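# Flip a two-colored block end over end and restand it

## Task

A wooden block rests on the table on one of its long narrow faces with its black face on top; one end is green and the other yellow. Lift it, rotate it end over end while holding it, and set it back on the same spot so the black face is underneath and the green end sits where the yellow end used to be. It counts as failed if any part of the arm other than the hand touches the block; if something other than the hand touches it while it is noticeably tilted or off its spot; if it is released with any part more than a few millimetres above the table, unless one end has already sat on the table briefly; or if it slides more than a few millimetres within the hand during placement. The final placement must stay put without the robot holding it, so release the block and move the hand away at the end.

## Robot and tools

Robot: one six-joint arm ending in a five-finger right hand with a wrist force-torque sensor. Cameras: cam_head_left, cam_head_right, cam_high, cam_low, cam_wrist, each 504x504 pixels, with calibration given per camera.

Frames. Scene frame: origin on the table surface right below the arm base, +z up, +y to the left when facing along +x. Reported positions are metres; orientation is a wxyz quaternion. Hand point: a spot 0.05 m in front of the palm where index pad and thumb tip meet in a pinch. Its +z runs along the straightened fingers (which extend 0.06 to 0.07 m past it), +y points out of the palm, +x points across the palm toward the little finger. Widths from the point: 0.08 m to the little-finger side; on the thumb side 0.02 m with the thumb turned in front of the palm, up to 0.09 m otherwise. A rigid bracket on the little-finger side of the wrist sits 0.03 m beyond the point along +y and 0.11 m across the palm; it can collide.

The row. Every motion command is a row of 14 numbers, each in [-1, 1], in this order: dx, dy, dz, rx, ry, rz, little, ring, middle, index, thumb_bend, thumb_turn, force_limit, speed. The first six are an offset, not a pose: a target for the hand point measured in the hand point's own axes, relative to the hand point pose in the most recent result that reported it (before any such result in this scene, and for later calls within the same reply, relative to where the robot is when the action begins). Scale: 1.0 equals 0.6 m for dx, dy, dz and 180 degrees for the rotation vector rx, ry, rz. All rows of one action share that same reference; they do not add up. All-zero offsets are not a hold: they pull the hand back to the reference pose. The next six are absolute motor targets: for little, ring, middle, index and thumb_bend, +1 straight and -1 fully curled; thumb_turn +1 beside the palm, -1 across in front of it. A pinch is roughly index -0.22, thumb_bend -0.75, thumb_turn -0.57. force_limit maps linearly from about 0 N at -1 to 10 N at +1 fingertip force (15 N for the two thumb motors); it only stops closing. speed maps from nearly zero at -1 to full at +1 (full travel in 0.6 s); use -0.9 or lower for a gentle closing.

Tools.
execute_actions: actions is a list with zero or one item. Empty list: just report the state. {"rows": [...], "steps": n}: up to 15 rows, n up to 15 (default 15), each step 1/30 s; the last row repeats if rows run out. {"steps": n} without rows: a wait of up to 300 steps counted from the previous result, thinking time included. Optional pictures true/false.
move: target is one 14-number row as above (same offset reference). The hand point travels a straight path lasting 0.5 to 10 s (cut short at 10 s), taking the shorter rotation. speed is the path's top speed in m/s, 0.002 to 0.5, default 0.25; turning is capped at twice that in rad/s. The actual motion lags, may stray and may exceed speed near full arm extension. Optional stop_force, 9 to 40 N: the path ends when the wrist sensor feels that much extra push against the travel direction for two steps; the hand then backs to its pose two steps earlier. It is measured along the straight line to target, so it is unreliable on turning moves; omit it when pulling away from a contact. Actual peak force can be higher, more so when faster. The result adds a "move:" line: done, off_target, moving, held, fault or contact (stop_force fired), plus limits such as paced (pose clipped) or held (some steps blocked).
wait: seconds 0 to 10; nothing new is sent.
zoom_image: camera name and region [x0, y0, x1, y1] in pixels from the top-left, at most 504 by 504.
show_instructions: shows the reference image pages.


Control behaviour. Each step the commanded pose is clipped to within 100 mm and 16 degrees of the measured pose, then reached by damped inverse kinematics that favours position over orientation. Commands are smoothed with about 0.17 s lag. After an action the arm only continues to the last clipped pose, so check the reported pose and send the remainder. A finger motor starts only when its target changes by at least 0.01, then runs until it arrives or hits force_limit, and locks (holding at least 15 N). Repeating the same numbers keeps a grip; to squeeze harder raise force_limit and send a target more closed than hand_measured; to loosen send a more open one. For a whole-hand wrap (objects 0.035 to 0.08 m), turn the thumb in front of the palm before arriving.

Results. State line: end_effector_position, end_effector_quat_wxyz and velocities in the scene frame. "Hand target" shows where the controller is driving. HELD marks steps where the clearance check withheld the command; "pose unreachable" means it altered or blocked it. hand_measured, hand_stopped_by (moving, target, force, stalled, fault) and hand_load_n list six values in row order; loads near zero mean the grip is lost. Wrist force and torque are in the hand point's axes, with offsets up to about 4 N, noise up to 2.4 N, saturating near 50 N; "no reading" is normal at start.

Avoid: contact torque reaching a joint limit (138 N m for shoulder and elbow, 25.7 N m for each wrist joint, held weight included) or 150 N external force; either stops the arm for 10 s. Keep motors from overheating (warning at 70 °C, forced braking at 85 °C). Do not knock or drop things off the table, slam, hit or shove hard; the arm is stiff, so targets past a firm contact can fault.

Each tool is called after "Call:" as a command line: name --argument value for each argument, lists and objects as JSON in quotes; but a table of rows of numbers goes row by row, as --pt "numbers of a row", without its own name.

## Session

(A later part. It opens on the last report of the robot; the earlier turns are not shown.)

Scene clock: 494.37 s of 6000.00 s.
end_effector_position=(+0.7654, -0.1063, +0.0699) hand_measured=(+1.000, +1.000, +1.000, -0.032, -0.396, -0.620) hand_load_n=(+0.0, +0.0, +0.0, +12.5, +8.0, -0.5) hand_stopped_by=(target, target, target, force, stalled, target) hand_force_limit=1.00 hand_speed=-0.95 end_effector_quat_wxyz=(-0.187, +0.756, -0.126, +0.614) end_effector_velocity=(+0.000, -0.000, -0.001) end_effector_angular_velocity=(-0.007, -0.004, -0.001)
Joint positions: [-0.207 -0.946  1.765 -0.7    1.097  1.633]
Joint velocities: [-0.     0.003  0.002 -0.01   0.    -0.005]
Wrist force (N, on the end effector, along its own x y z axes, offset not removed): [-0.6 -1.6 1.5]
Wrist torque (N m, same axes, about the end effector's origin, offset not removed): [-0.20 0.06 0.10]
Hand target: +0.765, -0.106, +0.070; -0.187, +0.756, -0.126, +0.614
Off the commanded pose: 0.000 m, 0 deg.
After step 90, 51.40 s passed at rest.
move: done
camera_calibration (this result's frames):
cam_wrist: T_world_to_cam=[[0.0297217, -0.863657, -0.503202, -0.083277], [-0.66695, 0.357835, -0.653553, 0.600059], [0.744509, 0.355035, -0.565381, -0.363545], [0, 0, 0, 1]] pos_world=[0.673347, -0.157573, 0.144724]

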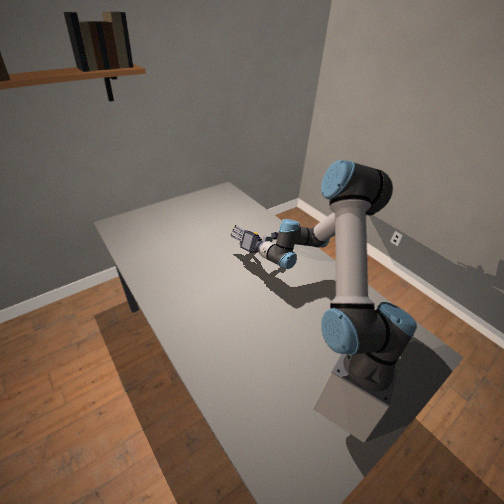

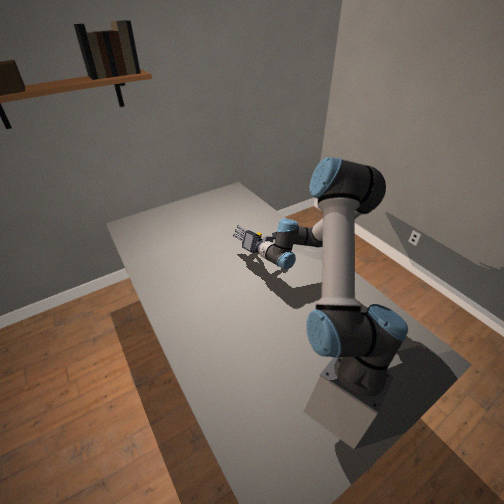

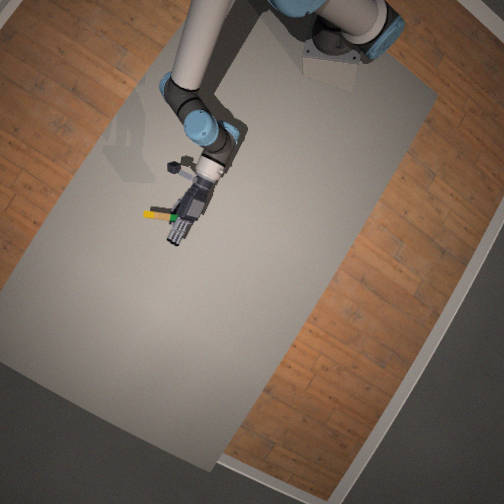

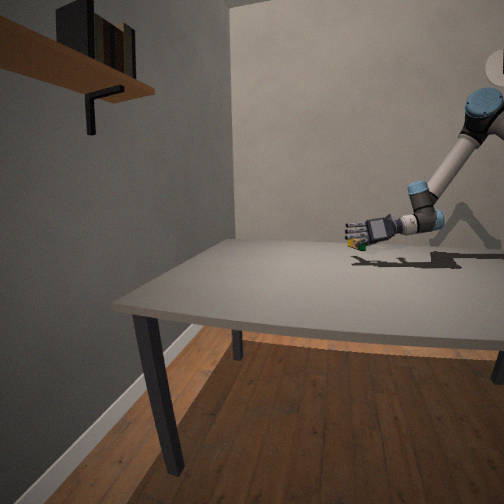

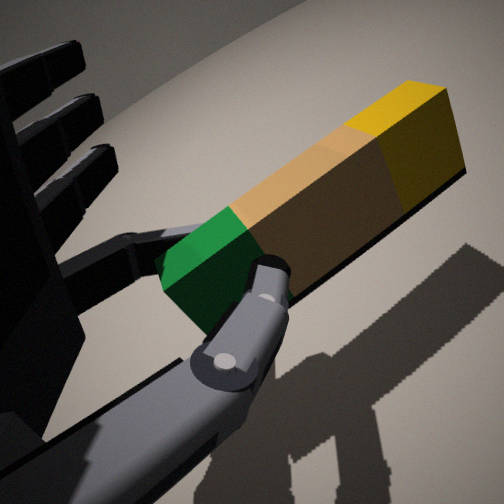

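Call:
move --target '[-0.05004,0.01639,0.01138,-0.00761,0.00732,-0.00902,1,1,1,-0.09,-0.41,-0.62,1.0,-0.95]' --speed 0.08

Call:
zoom_image --camera "cam_high" --region '[136, 186, 196, 246]'

Call:
zoom_image --camera "cam_low" --region '[327, 225, 387, 285]'

Scene clock: 615.23 s of 6000.00 s.
end_effector_position=(+0.7660, -0.1017, +0.0380) hand_measured=(+1.000, +1.000, +1.000, -0.032, -0.396, -0.620) hand_load_n=(+0.0, +0.0, +0.0, +12.5, +8.0, -0.5) hand_stopped_by=(target, target, target, force, stalled, target) hand_force_limit=1.00 hand_speed=-0.95 end_effector_quat_wxyz=(-0.168, +0.753, -0.125, +0.624) end_effector_velocity=(+0.001, +0.000, -0.001) end_effector_angular_velocity=(-0.002, -0.001, -0.000)
Joint positions: [-0.201 -0.876  1.771 -0.801  1.128  1.616]
Joint velocities: [ 0.001  0.003 -0.001 -0.003  0.001 -0.001]
Wrist force (N, on the end effector, along its own x y z axes, offset not removed): [-1.3 3.0 1.9]
Wrist torque (N m, same axes, about the end effector's origin, offset not removed): [0.19 0.09 0.18]
Hand target: +0.766, -0.102, +0.038; -0.168, +0.753, -0.125, +0.624
Off the commanded pose: 0.000 m, 0 deg.
After step 90, 117.00 s passed at rest.
move: done
camera_calibration (this result's frames):
cam_wrist: T_world_to_cam=[[0.0139334, -0.879773, -0.475191, -0.0859495], [-0.648326, 0.353853, -0.674137, 0.564], [0.761235, 0.317472, -0.565449, -0.400267], [0, 0, 0, 1]] pos_world=[0.67155, -0.148116, 0.11304]

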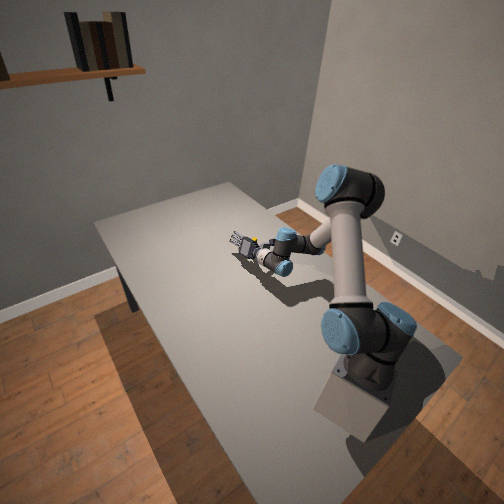

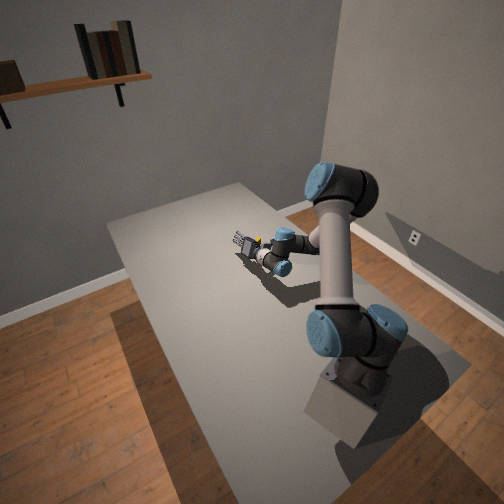

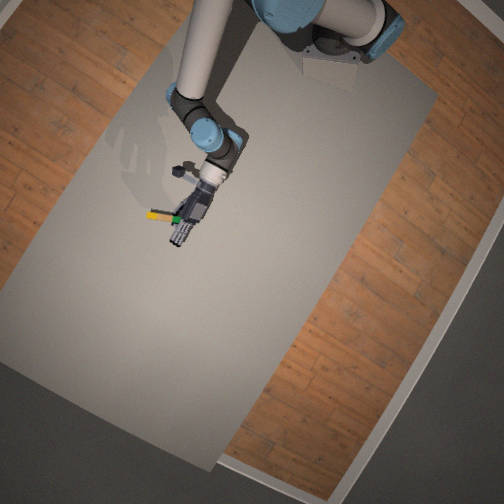

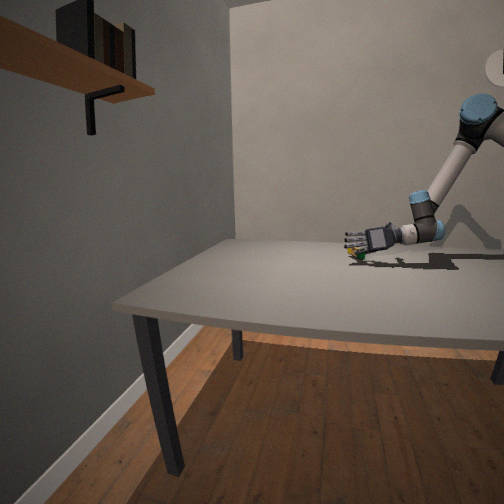

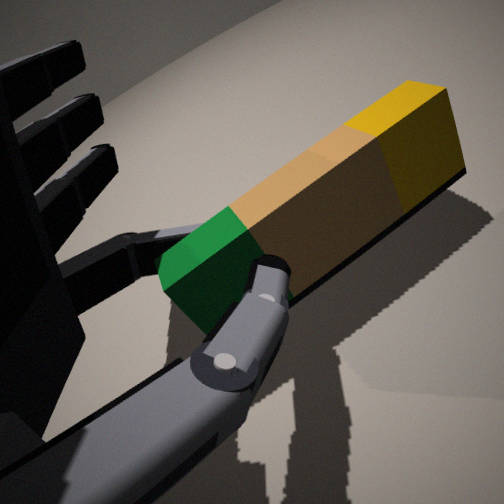

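Region (136, 186, 196, 246) of cam_high's 504x504 image, scaled by 8.400, with more detail than that image has.

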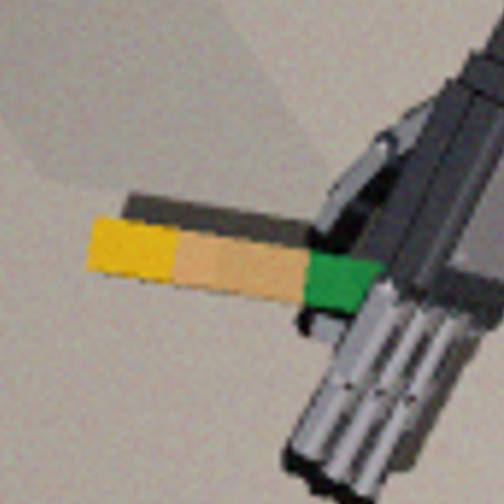

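Region (327, 225, 387, 285) of cam_low's 504x504 image, scaled by 8.400, with more detail than that image has.

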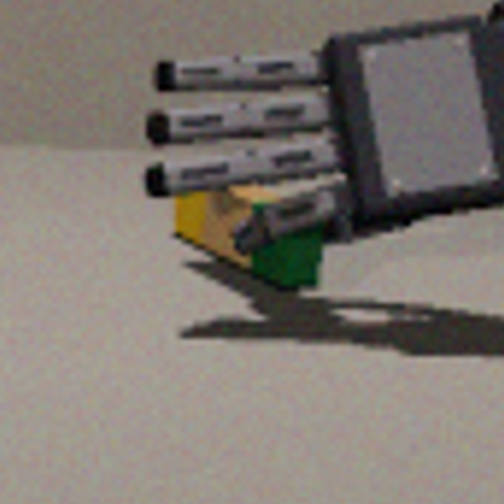

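Call:
zoom_image --camera "cam_high" --region '[142, 200, 186, 230]'

Call:
zoom_image --camera "cam_low" --region '[342, 240, 372, 270]'

Call:
zoom_image --camera "cam_wrist" --region '[280, 150, 504, 374]'

Region (142, 200, 186, 230) of cam_high's 504x504 image, scaled by 11.455, with more detail than that image has; it fills the top 344 rows of this view, and the rest is white.

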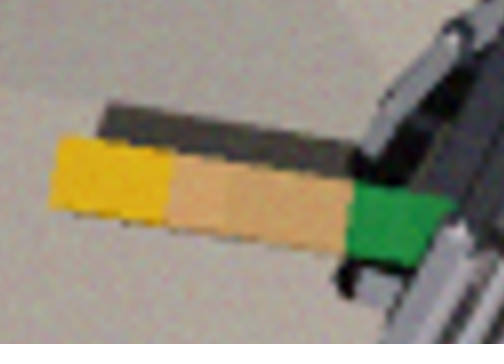

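Region (342, 240, 372, 270) of cam_low's 504x504 image, scaled by 16.800, with more detail than that image has.

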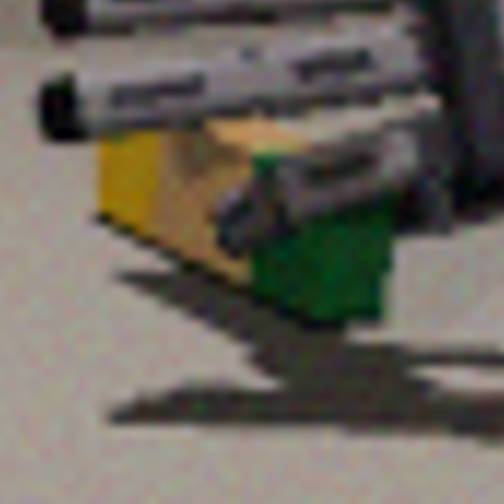

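Region (280, 150, 504, 374) of cam_wrist's 504x504 image, scaled by 2.250, with more detail than that image has.

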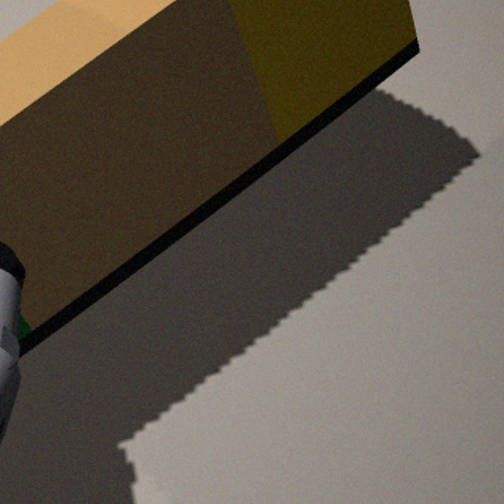

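Call:
zoom_image --camera "cam_wrist" --region '[424, 160, 504, 240]'

Call:
zoom_image --camera "cam_wrist" --region '[280, 270, 380, 370]'

Region (424, 160, 504, 240) of cam_wrist's 504x504 image, scaled by 6.300, with more detail than that image has.

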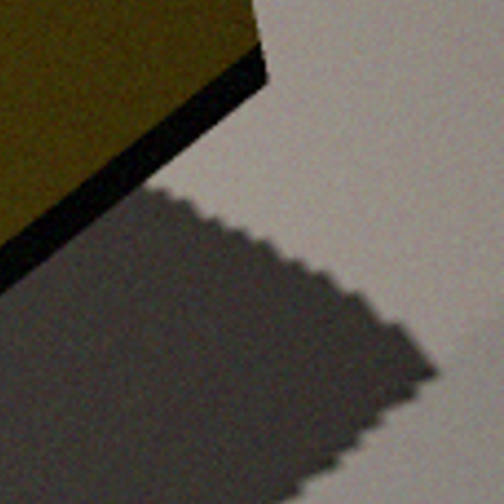

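Region (280, 270, 380, 370) of cam_wrist's 504x504 image, scaled by 5.040, with more detail than that image has.

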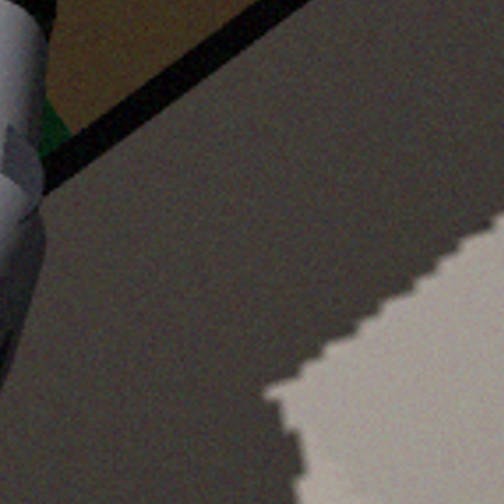

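Call:
move --target '[-0.01537,0.00880,0.00065,0,0,0,1,1,1,-0.09,-0.41,-0.62,1.0,-0.95]' --speed 0.03

Call:
zoom_image --camera "cam_wrist" --region '[424, 130, 504, 210]'

Call:
zoom_image --camera "cam_low" --region '[342, 240, 372, 270]'

Call:
zoom_image --camera "cam_high" --region '[136, 186, 196, 246]'

Scene clock: 686.83 s of 6000.00 s.
end_effector_position=(+0.7647, -0.1028, +0.0276) hand_measured=(+1.000, +1.000, +1.000, -0.032, -0.396, -0.620) hand_load_n=(+0.0, +0.0, +0.0, +12.5, +8.0, -0.5) hand_stopped_by=(target, target, target, force, stalled, target) hand_force_limit=1.00 hand_speed=-0.95 end_effector_quat_wxyz=(-0.168, +0.753, -0.125, +0.624) end_effector_velocity=(-0.001, +0.001, -0.003) end_effector_angular_velocity=(+0.001, +0.002, +0.002)
Joint positions: [-0.209 -0.857  1.771 -0.819  1.119  1.615]
Joint velocities: [-0.     0.004  0.    -0.002 -0.002 -0.   ]
Wrist force (N, on the end effector, along its own x y z axes, offset not removed): [-0.4 0.8 2.2]
Wrist torque (N m, same axes, about the end effector's origin, offset not removed): [-0.19 0.07 0.16]
Hand target: +0.765, -0.103, +0.028; -0.168, +0.753, -0.125, +0.624
Off the commanded pose: 0.000 m, 0 deg.
After step 90, 67.83 s passed at rest.
move: done
camera_calibration (this result's frames):
cam_wrist: T_world_to_cam=[[0.0139338, -0.879772, -0.475191, -0.0918425], [-0.648331, 0.353851, -0.674133, 0.556573], [0.761231, 0.317475, -0.565453, -0.404822], [0, 0, 0, 1]] pos_world=[0.670287, -0.149224, 0.102654]

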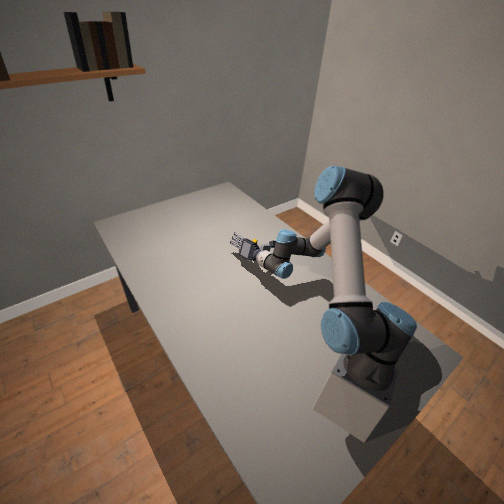

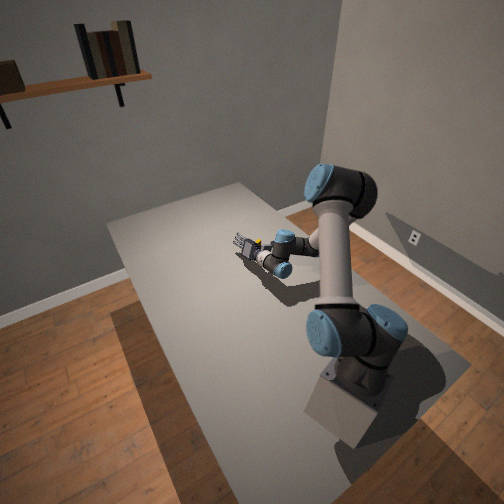

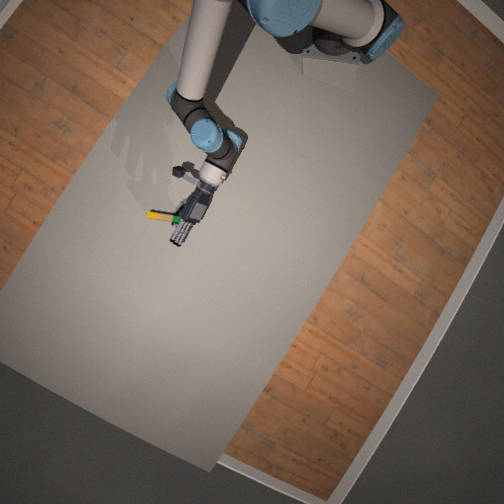

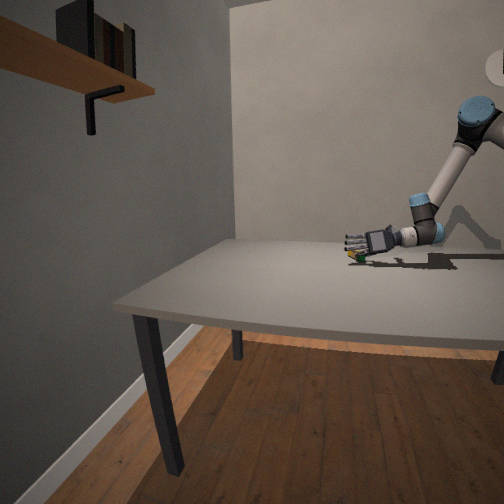

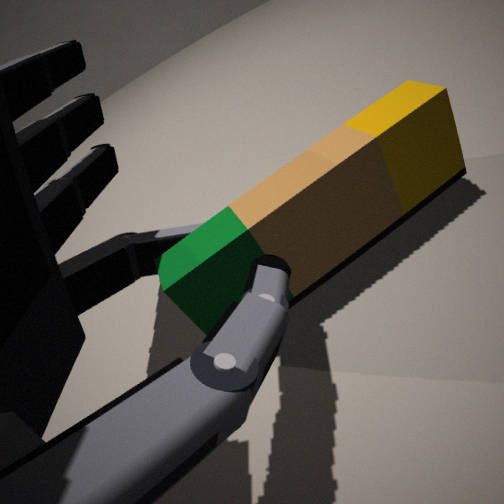

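Region (424, 130, 504, 210) of cam_wrist's 504x504 image, scaled by 6.300, with more detail than that image has.

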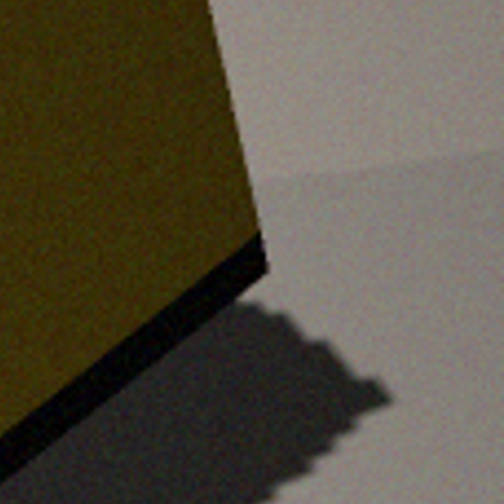

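Region (342, 240, 372, 270) of cam_low's 504x504 image, scaled by 16.800, with more detail than that image has.

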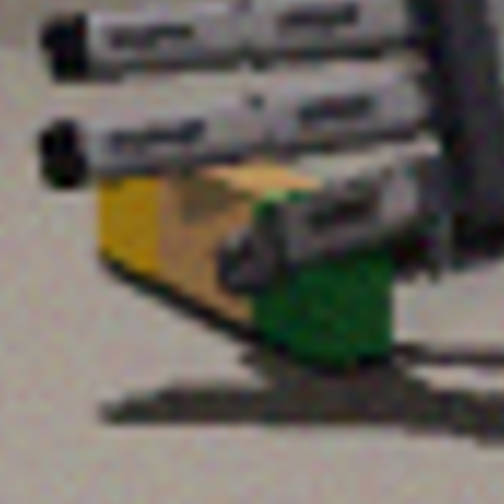

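Region (136, 186, 196, 246) of cam_high's 504x504 image, scaled by 8.400, with more detail than that image has.

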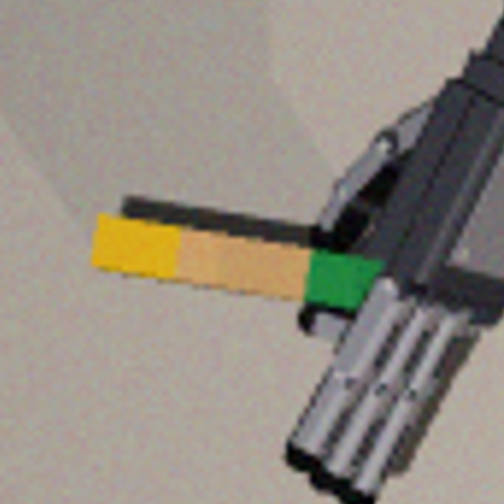

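Call:
move --target '[-0.005386,0.002454,0.000992,0,0,0,1,1,1,-0.09,-0.41,-0.62,1.0,-0.95]' --speed 0.006 --stop_force 9

Call:
zoom_image --camera "cam_wrist" --region '[424, 130, 504, 210]'

Call:
zoom_image --camera "cam_low" --region '[342, 240, 372, 270]'

Scene clock: 697.60 s of 6000.00 s.
end_effector_position=(+0.7647, -0.1028, +0.0241) hand_measured=(+1.000, +1.000, +1.000, -0.032, -0.396, -0.620) hand_load_n=(+0.0, +0.0, +0.0, +12.0, +8.0, -1.0) hand_stopped_by=(target, target, target, force, stalled, target) hand_force_limit=1.00 hand_speed=-0.95 end_effector_quat_wxyz=(-0.168, +0.753, -0.125, +0.624) end_effector_velocity=(+0.000, +0.000, +0.000) end_effector_angular_velocity=(-0.001, -0.002, +0.001)
Joint positions: [-0.211 -0.85   1.769 -0.824  1.118  1.615]
Joint velocities: [-0.     0.    -0.    -0.001 -0.002 -0.001]
Wrist force (N, on the end effector, along its own x y z axes, offset not removed): [5.7 1.9 0.7]
Wrist torque (N m, same axes, about the end effector's origin, offset not removed): [0.24 -0.68 0.34]
Hand target: +0.765, -0.103, +0.024; -0.168, +0.753, -0.125, +0.624
Off the commanded pose: 0.000 m, 0 deg.
After step 90, 6.97 s passed at rest.
move: done
camera_calibration (this result's frames):
cam_wrist: T_world_to_cam=[[0.0139885, -0.879788, -0.475161, -0.0935504], [-0.648283, 0.353817, -0.674198, 0.554196], [0.761271, 0.31747, -0.565402, -0.406839], [0, 0, 0, 1]] pos_world=[0.670299, -0.149229, 0.0991585]

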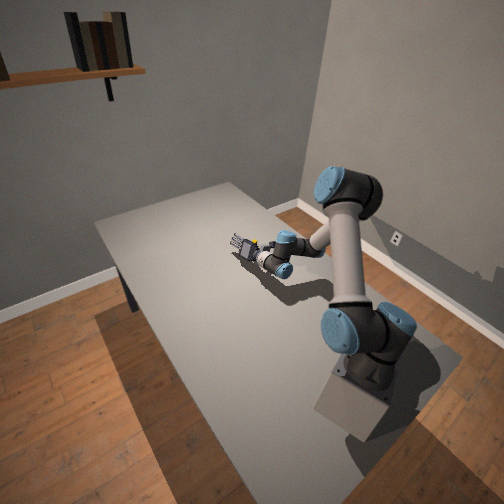

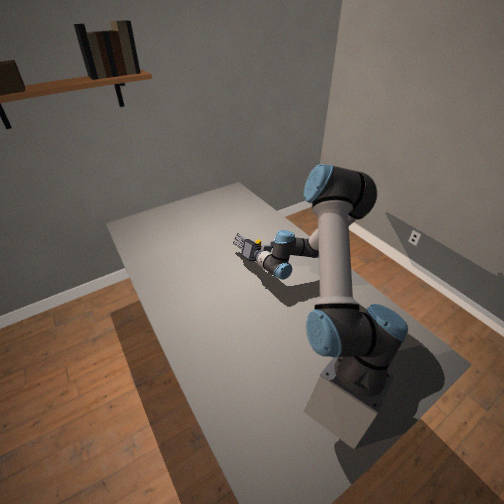

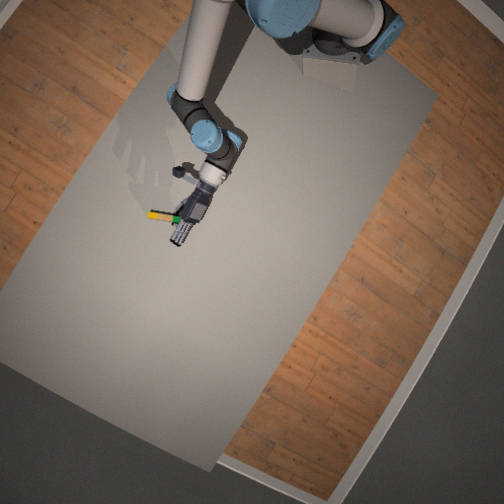

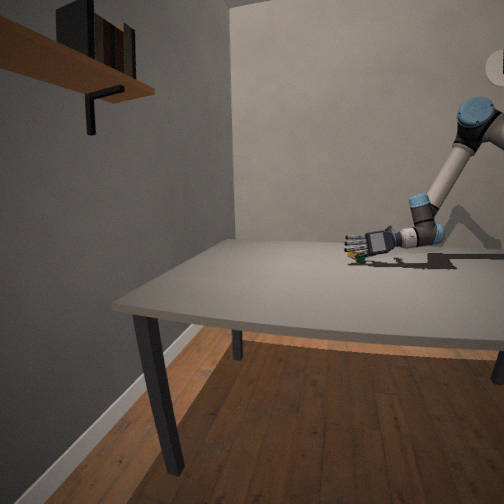

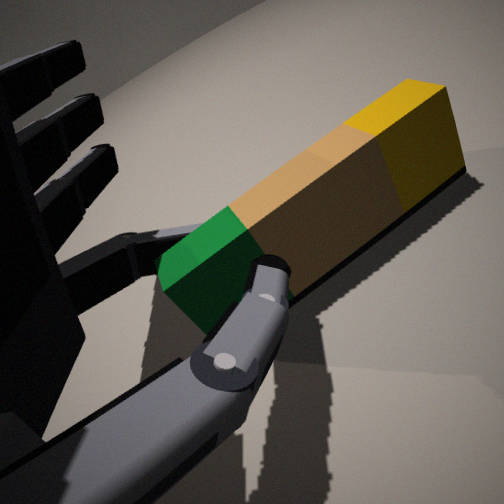

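Region (424, 130, 504, 210) of cam_wrist's 504x504 image, scaled by 6.300, with more detail than that image has.

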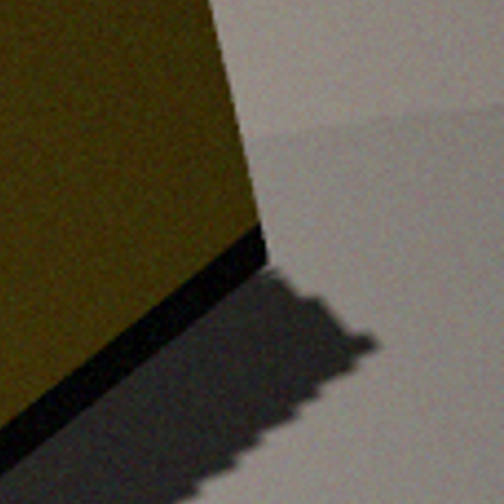

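Region (342, 240, 372, 270) of cam_low's 504x504 image, scaled by 16.800, with more detail than that image has.

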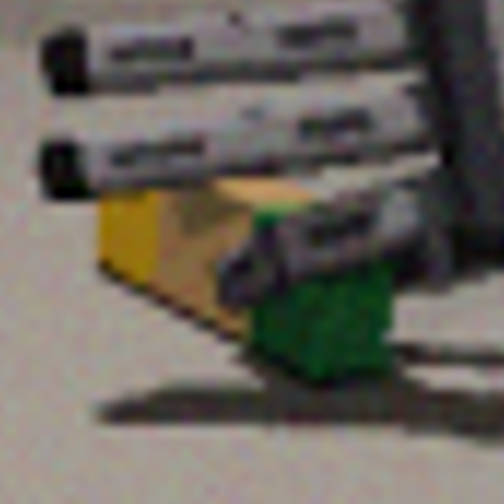

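Call:
execute_actions --actions '[{"rows": [[0,0.00003,-0.00008,0,0,0,1,1,1,0.03,-0.41,-0.62,1.0,-0.95],[0,0.00006,-0.00016,0,0,0,1,1,1,0.03,-0.41,-0.62,1.0,-0.95],[0,0.00009,-0.00024,0,0,0,1,1,1,0.03,-0.41,-0.62,1.0,-0.95],[0,0.00012,-0.00032,0,0,0,1,1,1,0.03,-0.41,-0.62,1.0,-0.95],[0,0.00015,-0.0004,0,0,0,1,1,1,0.03,-0.41,-0.62,1.0,-0.95],[0,0.00018,-0.00048,0,0,0,1,1,1,0.03,-0.41,-0.62,1.0,-0.95],[0,0.00021,-0.00056,0,0,0,1,1,1,0.03,-0.41,-0.62,1.0,-0.95],[0,0.00024,-0.00064,0,0,0,1,1,1,0.03,-0.41,-0.62,1.0,-0.95],[0,0.00027,-0.00072,0,0,0,1,1,1,0.03,-0.41,-0.62,1.0,-0.95],[0,0.0003,-0.0008,0,0,0,1,1,1,0.03,-0.41,-0.62,1.0,-0.95],[0,0.00033,-0.00088,0,0,0,1,1,1,0.03,-0.41,-0.62,1.0,-0.95],[0,0.00035,-0.00094,0,0,0,1,1,1,0.03,-0.41,-0.62,1.0,-0.95]], "steps": 15}]' --pictures false

Call:
execute_actions --actions '[{"rows": [[0,0,0,0,0,0,1,1,1,0.03,-0.41,-0.62,1.0,-0.95],[0,0,0,0,0,0,1,1,1,0.03,-0.41,-0.62,1.0,-0.95],[0,0,0,0,0,0,1,1,1,0.03,-0.41,-0.62,1.0,-0.95],[0,0,0,0,0,0,1,1,1,0.03,-0.41,-0.62,1.0,-0.95],[0,0,0,0,0,0,1,1,1,0.3,-0.41,-0.62,1.0,-0.5],[0,0,0,0,0,0,1,1,1,0.3,-0.41,-0.62,1.0,-0.5],[0,0,0,0,0,0,1,1,1,0.3,-0.41,-0.62,1.0,-0.5],[0,0.0003,-0.0008,0,0,0,1,1,1,0.3,-0.41,-0.62,1.0,-0.5],[0,0.0006,-0.0016,0,0,0,1,1,1,0.3,-0.41,-0.62,1.0,-0.5],[-0.0004,0.0001,-0.0025,0,0,0,1,1,1,0.3,-0.41,-0.62,1.0,-0.5],[-0.0008,-0.0004,-0.0033,0,0,0,1,1,1,0.3,-0.41,-0.62,1.0,-0.5],[-0.0012,-0.0009,-0.0041,0,0,0,1,1,1,0.3,-0.41,-0.62,1.0,-0.5],[-0.0016,-0.0015,-0.0048,0,0,0,1,1,1,0.3,-0.41,-0.62,1.0,-0.5],[-0.002,-0.002,-0.0056,0,0,0,1,1,1,0.3,-0.41,-0.62,1.0,-0.5],[-0.00226,-0.00245,-0.00624,0,0,0,1,1,1,0.3,-0.41,-0.62,1.0,-0.5]], "steps": 15}]' --pictures false

Call:
wait --seconds 0.4

Scene clock: 729.87 s of 6000.00 s.
end_effector_position=(+0.7642, -0.1030, +0.0241) hand_measured=(+1.000, +1.000, +1.000, +0.000, -0.398, -0.620) hand_load_n=(+0.0, +0.0, +0.0, +2.5, +2.0, +0.0) hand_stopped_by=(target, target, target, moving, stalled, target) hand_force_limit=1.00 hand_speed=-0.95 end_effector_quat_wxyz=(-0.168, +0.753, -0.125, +0.624) end_effector_velocity=(-0.000, -0.001, +0.001) end_effector_angular_velocity=(-0.002, -0.001, -0.000)
Joint positions: [-0.212 -0.85   1.771 -0.825  1.117  1.615]
Joint velocities: [-0.001 -0.002  0.002 -0.001 -0.001 -0.002]
Wrist force (N, on the end effector, along its own x y z axes, offset not removed): [2.5 0.9 3.1]
Wrist torque (N m, same axes, about the end effector's origin, offset not removed): [-0.09 -0.42 0.14]
Hand target: +0.764, -0.103, +0.024; -0.168, +0.753, -0.125, +0.624
Off the commanded pose: 0.000 m, 0 deg.
Steps of this call (steps 1 to 90: nothing new was sent; then 28.77 s passed at rest; steps 91 to 105: all 15 steps of this action). Readings (end_effector_position | what the end effector reports):
91: (+0.7647, -0.1028, +0.0240) | hand_measured=(+1.000, +1.000, +1.000, -0.032, -0.396, -0.620) hand_load_n=(+0.0, +0.0, +0.0, +12.0, +8.0, -1.0) hand_stopped_by=(target, target, target, moving, stalled, target) hand_force_limit=1.00 hand_speed=-0.95
92: (+0.7647, -0.1028, +0.0240) | hand_measured=(+1.000, +1.000, +1.000, -0.032, -0.396, -0.620) hand_load_n=(+0.0, +0.0, +0.0, +12.0, +8.0, -1.0) hand_stopped_by=(target, target, target, moving, stalled, target) hand_force_limit=1.00 hand_speed=-0.95
94: (+0.7647, -0.1028, +0.0240) | hand_measured=(+1.000, +1.000, +1.000, -0.028, -0.396, -0.620) hand_load_n=(+0.0, +0.0, +0.0, +11.0, +7.5, -1.0) hand_stopped_by=(target, target, target, moving, stalled, target) hand_force_limit=1.00 hand_speed=-0.95
98: (+0.7645, -0.1029, +0.0240) | hand_measured=(+1.000, +1.000, +1.000, -0.018, -0.396, -0.620) hand_load_n=(+0.0, +0.0, +0.0, +8.0, +6.0, -1.0) hand_stopped_by=(target, target, target, moving, stalled, target) hand_force_limit=1.00 hand_speed=-0.95
105: the state above

Scene clock: 730.37 s of 6000.00 s.
end_effector_position=(+0.7620, -0.1025, +0.0240) hand_measured=(+1.000, +1.000, +1.000, +0.290, -0.400, -0.620) hand_load_n=(+0.0, +0.0, +0.0, +0.0, +0.0, +0.0) hand_stopped_by=(target, target, target, moving, stalled, target) hand_force_limit=1.00 hand_speed=-0.50 end_effector_quat_wxyz=(-0.168, +0.753, -0.125, +0.623) end_effector_velocity=(-0.014, +0.007, -0.001) end_effector_angular_velocity=(+0.001, +0.000, +0.001)
Joint positions: [-0.213 -0.853  1.778 -0.83   1.116  1.615]
Joint velocities: [ 0.    -0.014  0.048 -0.034 -0.001  0.   ]
Wrist force (N, on the end effector, along its own x y z axes, offset not removed): [1.4 1.6 0.9]
Wrist torque (N m, same axes, about the end effector's origin, offset not removed): [-0.02 -0.18 0.28]
Hand target: +0.760, -0.101, +0.024; -0.168, +0.753, -0.125, +0.623
Off the commanded pose: 0.002 m, 0 deg.
Steps of this call (steps 1 to 15: all 15 steps of this action). Readings (end_effector_position | what the end effector reports):
1: (+0.7642, -0.1030, +0.0241) | hand_measured=(+1.000, +1.000, +1.000, +0.004, -0.398, -0.620) hand_load_n=(+0.0, +0.0, +0.0, +2.0, +1.5, +0.0) hand_stopped_by=(target, target, target, moving, stalled, target) hand_force_limit=1.00 hand_speed=-0.95
2: (+0.7642, -0.1030, +0.0241) | hand_measured=(+1.000, +1.000, +1.000, +0.006, -0.400, -0.620) hand_load_n=(+0.0, +0.0, +0.0, +1.5, +1.0, +0.0) hand_stopped_by=(target, target, target, moving, stalled, target) hand_force_limit=1.00 hand_speed=-0.95
4: (+0.7642, -0.1030, +0.0241) | hand_measured=(+1.000, +1.000, +1.000, +0.012, -0.400, -0.620) hand_load_n=(+0.0, +0.0, +0.0, +0.5, +0.5, +0.0) hand_stopped_by=(target, target, target, moving, stalled, target) hand_force_limit=1.00 hand_speed=-0.95
8: (+0.7642, -0.1030, +0.0241) | hand_measured=(+1.000, +1.000, +1.000, +0.096, -0.400, -0.620) hand_load_n=(+0.0, +0.0, +0.0, +0.0, +0.0, +0.0) hand_stopped_by=(target, target, target, moving, stalled, target) hand_force_limit=1.00 hand_speed=-0.50
15: the state above

Scene clock: 730.77 s of 6000.00 s.
end_effector_position=(+0.7603, -0.1015, +0.0241) hand_measured=(+1.000, +1.000, +1.000, +0.300, -0.400, -0.620) hand_load_n=(+0.0, +0.0, +0.0, +0.0, +0.0, +0.0) hand_stopped_by=(target, target, target, target, stalled, target) hand_force_limit=1.00 hand_speed=-0.50 end_effector_quat_wxyz=(-0.168, +0.753, -0.125, +0.623) end_effector_velocity=(-0.000, +0.000, -0.000) end_effector_angular_velocity=(+0.001, +0.000, -0.000)
Joint positions: [-0.213 -0.855  1.784 -0.834  1.116  1.615]
Joint velocities: [-0.  0.  0. -0.  0.  0.]
Wrist force (N, on the end effector, along its own x y z axes, offset not removed): [0.5 -1.2 1.7]
Wrist torque (N m, same axes, about the end effector's origin, offset not removed): [-0.45 -0.17 0.04]
Hand target: +0.760, -0.101, +0.024; -0.168, +0.753, -0.125, +0.623
Off the commanded pose: 0.000 m, 0 deg.
Steps of this call (steps 1 to 12: nothing new was sent). Readings (end_effector_position | what the end effector reports):
1: (+0.7615, -0.1023, +0.0240) | hand_measured=(+1.000, +1.000, +1.000, +0.300, -0.400, -0.620) hand_load_n=(+0.0, +0.0, +0.0, +0.0, +0.0, +0.0) hand_stopped_by=(target, target, target, moving, stalled, target) hand_force_limit=1.00 hand_speed=-0.50
2: (+0.7611, -0.1021, +0.0240) | hand_measured=(+1.000, +1.000, +1.000, +0.300, -0.400, -0.620) hand_load_n=(+0.0, +0.0, +0.0, +0.0, +0.0, +0.0) hand_stopped_by=(target, target, target, moving, stalled, target) hand_force_limit=1.00 hand_speed=-0.50
4: (+0.7606, -0.1019, +0.0240) | hand_measured=(+1.000, +1.000, +1.000, +0.300, -0.400, -0.620) hand_load_n=(+0.0, +0.0, +0.0, +0.0, +0.0, +0.0) hand_stopped_by=(target, target, target, target, stalled, target) hand_force_limit=1.00 hand_speed=-0.50
8: (+0.7603, -0.1016, +0.0240) | hand_measured=(+1.000, +1.000, +1.000, +0.300, -0.400, -0.620) hand_load_n=(+0.0, +0.0, +0.0, +0.0, +0.0, +0.0) hand_stopped_by=(target, target, target, target, stalled, target) hand_force_limit=1.00 hand_speed=-0.50
12: the state above
camera_calibration (this result's frames):
cam_wrist: T_world_to_cam=[[0.0138638, -0.879766, -0.475205, -0.0923272], [-0.648392, 0.353877, -0.674061, 0.550888], [0.76118, 0.317465, -0.565527, -0.403812], [0, 0, 0, 1]] pos_world=[0.665845, -0.147977, 0.0990913]

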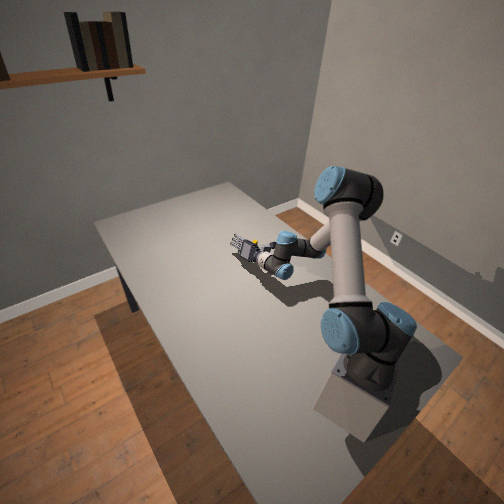

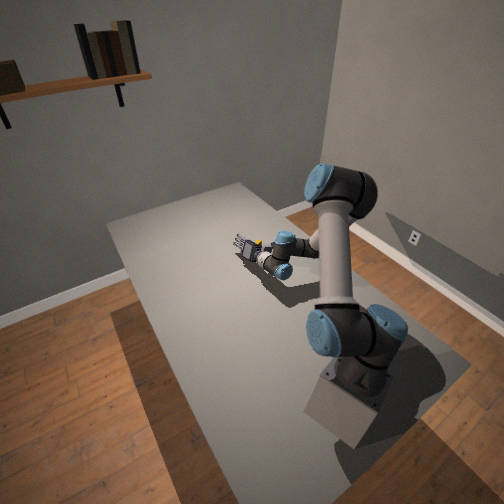

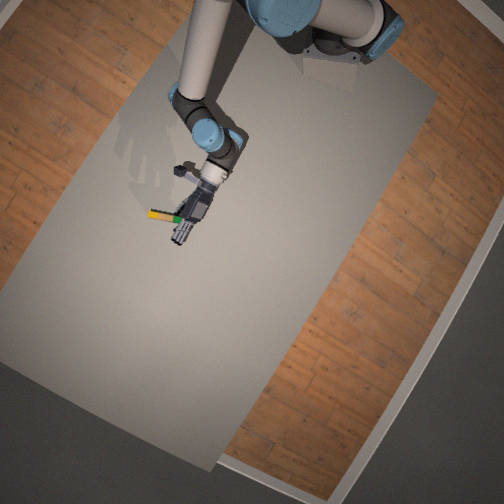

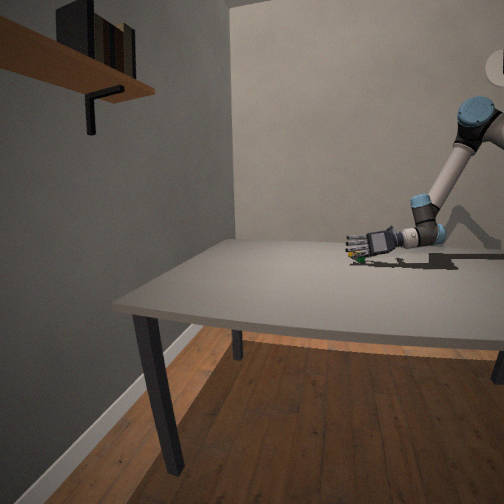

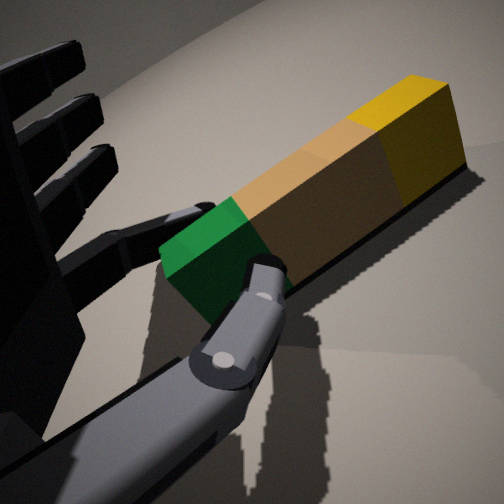

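Call:
move --target '[0.1877,-0.1725,-0.0673,0,0,0,1,1,1,0.3,-0.41,-0.62,1.0,-0.5]' --speed 0.2

Call:
zoom_image --camera "cam_high" --region '[136, 186, 196, 246]'

Call:
zoom_image --camera "cam_low" --region '[327, 225, 387, 285]'

Scene clock: 736.37 s of 6000.00 s.
end_effector_position=(+0.7401, -0.0556, +0.1739) hand_measured=(+1.000, +1.000, +1.000, +0.300, -0.400, -0.620) hand_load_n=(+0.0, +0.0, +0.0, +0.0, +0.0, +0.0) hand_stopped_by=(target, target, target, target, stalled, target) hand_force_limit=1.00 hand_speed=-0.50 end_effector_quat_wxyz=(-0.168, +0.753, -0.125, +0.623) end_effector_velocity=(-0.000, +0.001, +0.002) end_effector_angular_velocity=(-0.000, -0.001, +0.001)
Joint positions: [-0.055 -1.145  1.859 -0.624  1.273  1.631]
Joint velocities: [ 0.001 -0.002 -0.     0.003 -0.    -0.   ]
Wrist force (N, on the end effector, along its own x y z axes, offset not removed): [1.9 -2.5 2.0]
Wrist torque (N m, same axes, about the end effector's origin, offset not removed): [-0.61 -0.39 0.09]
Hand target: +0.740, -0.056, +0.174; -0.168, +0.753, -0.125, +0.623
Off the commanded pose: 0.000 m, 0 deg.
After step 90, 1.27 s passed at rest.
move: done
camera_calibration (this result's frames):
cam_wrist: T_world_to_cam=[[0.0138561, -0.879769, -0.475199, 0.0195393], [-0.648455, 0.35385, -0.674015, 0.622613], [0.761126, 0.317485, -0.565588, -0.318242], [0, 0, 0, 1]] pos_world=[0.645688, -0.102085, 0.248942]

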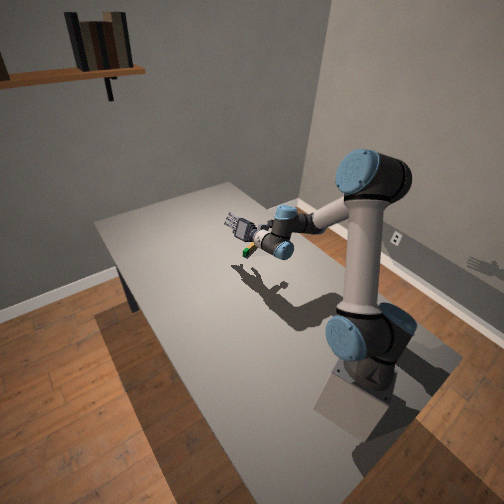

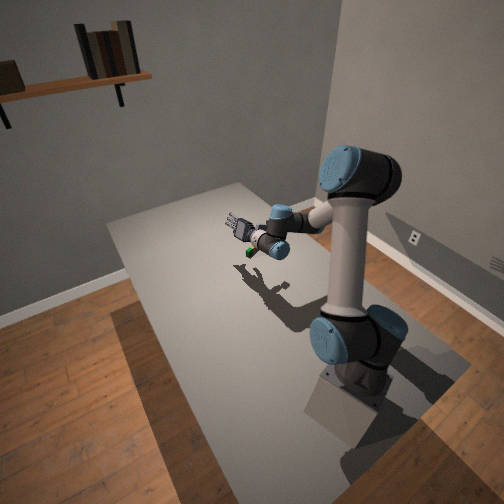

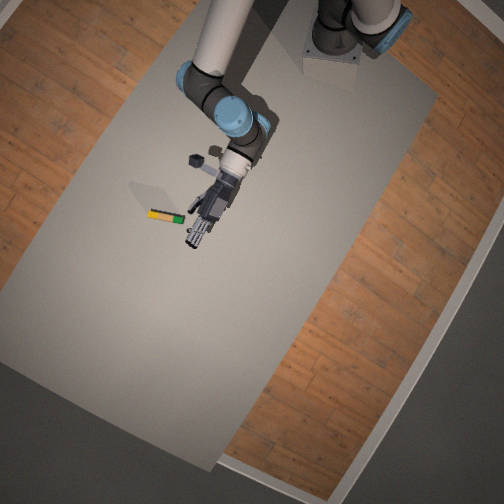

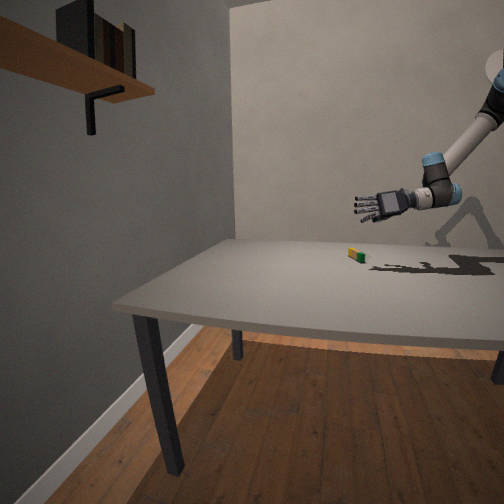

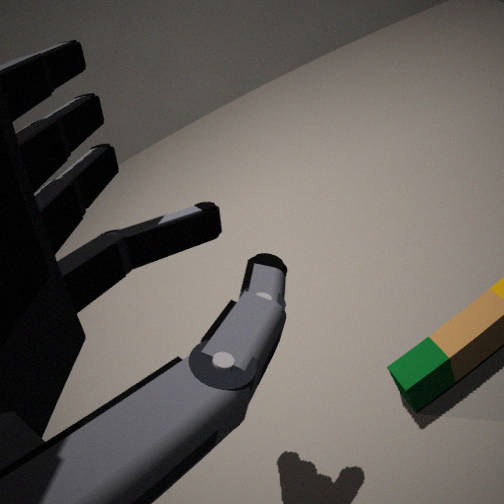

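Region (136, 186, 196, 246) of cam_high's 504x504 image, scaled by 8.400, with more detail than that image has.

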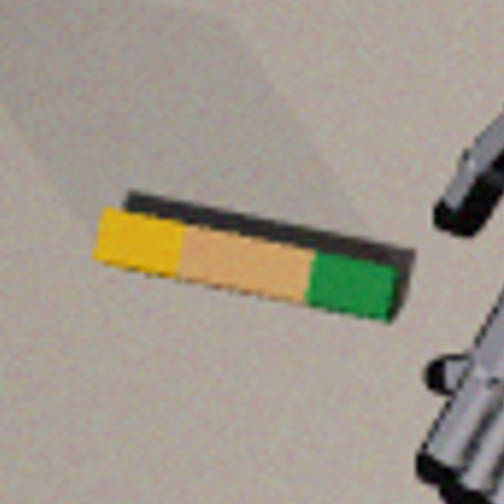

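Region (327, 225, 387, 285) of cam_low's 504x504 image, scaled by 8.400, with more detail than that image has.

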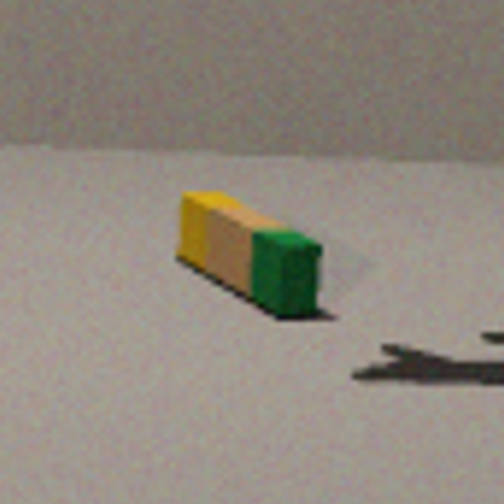

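Call:
finished_scene --scene 2

The scene is finished: the task was done.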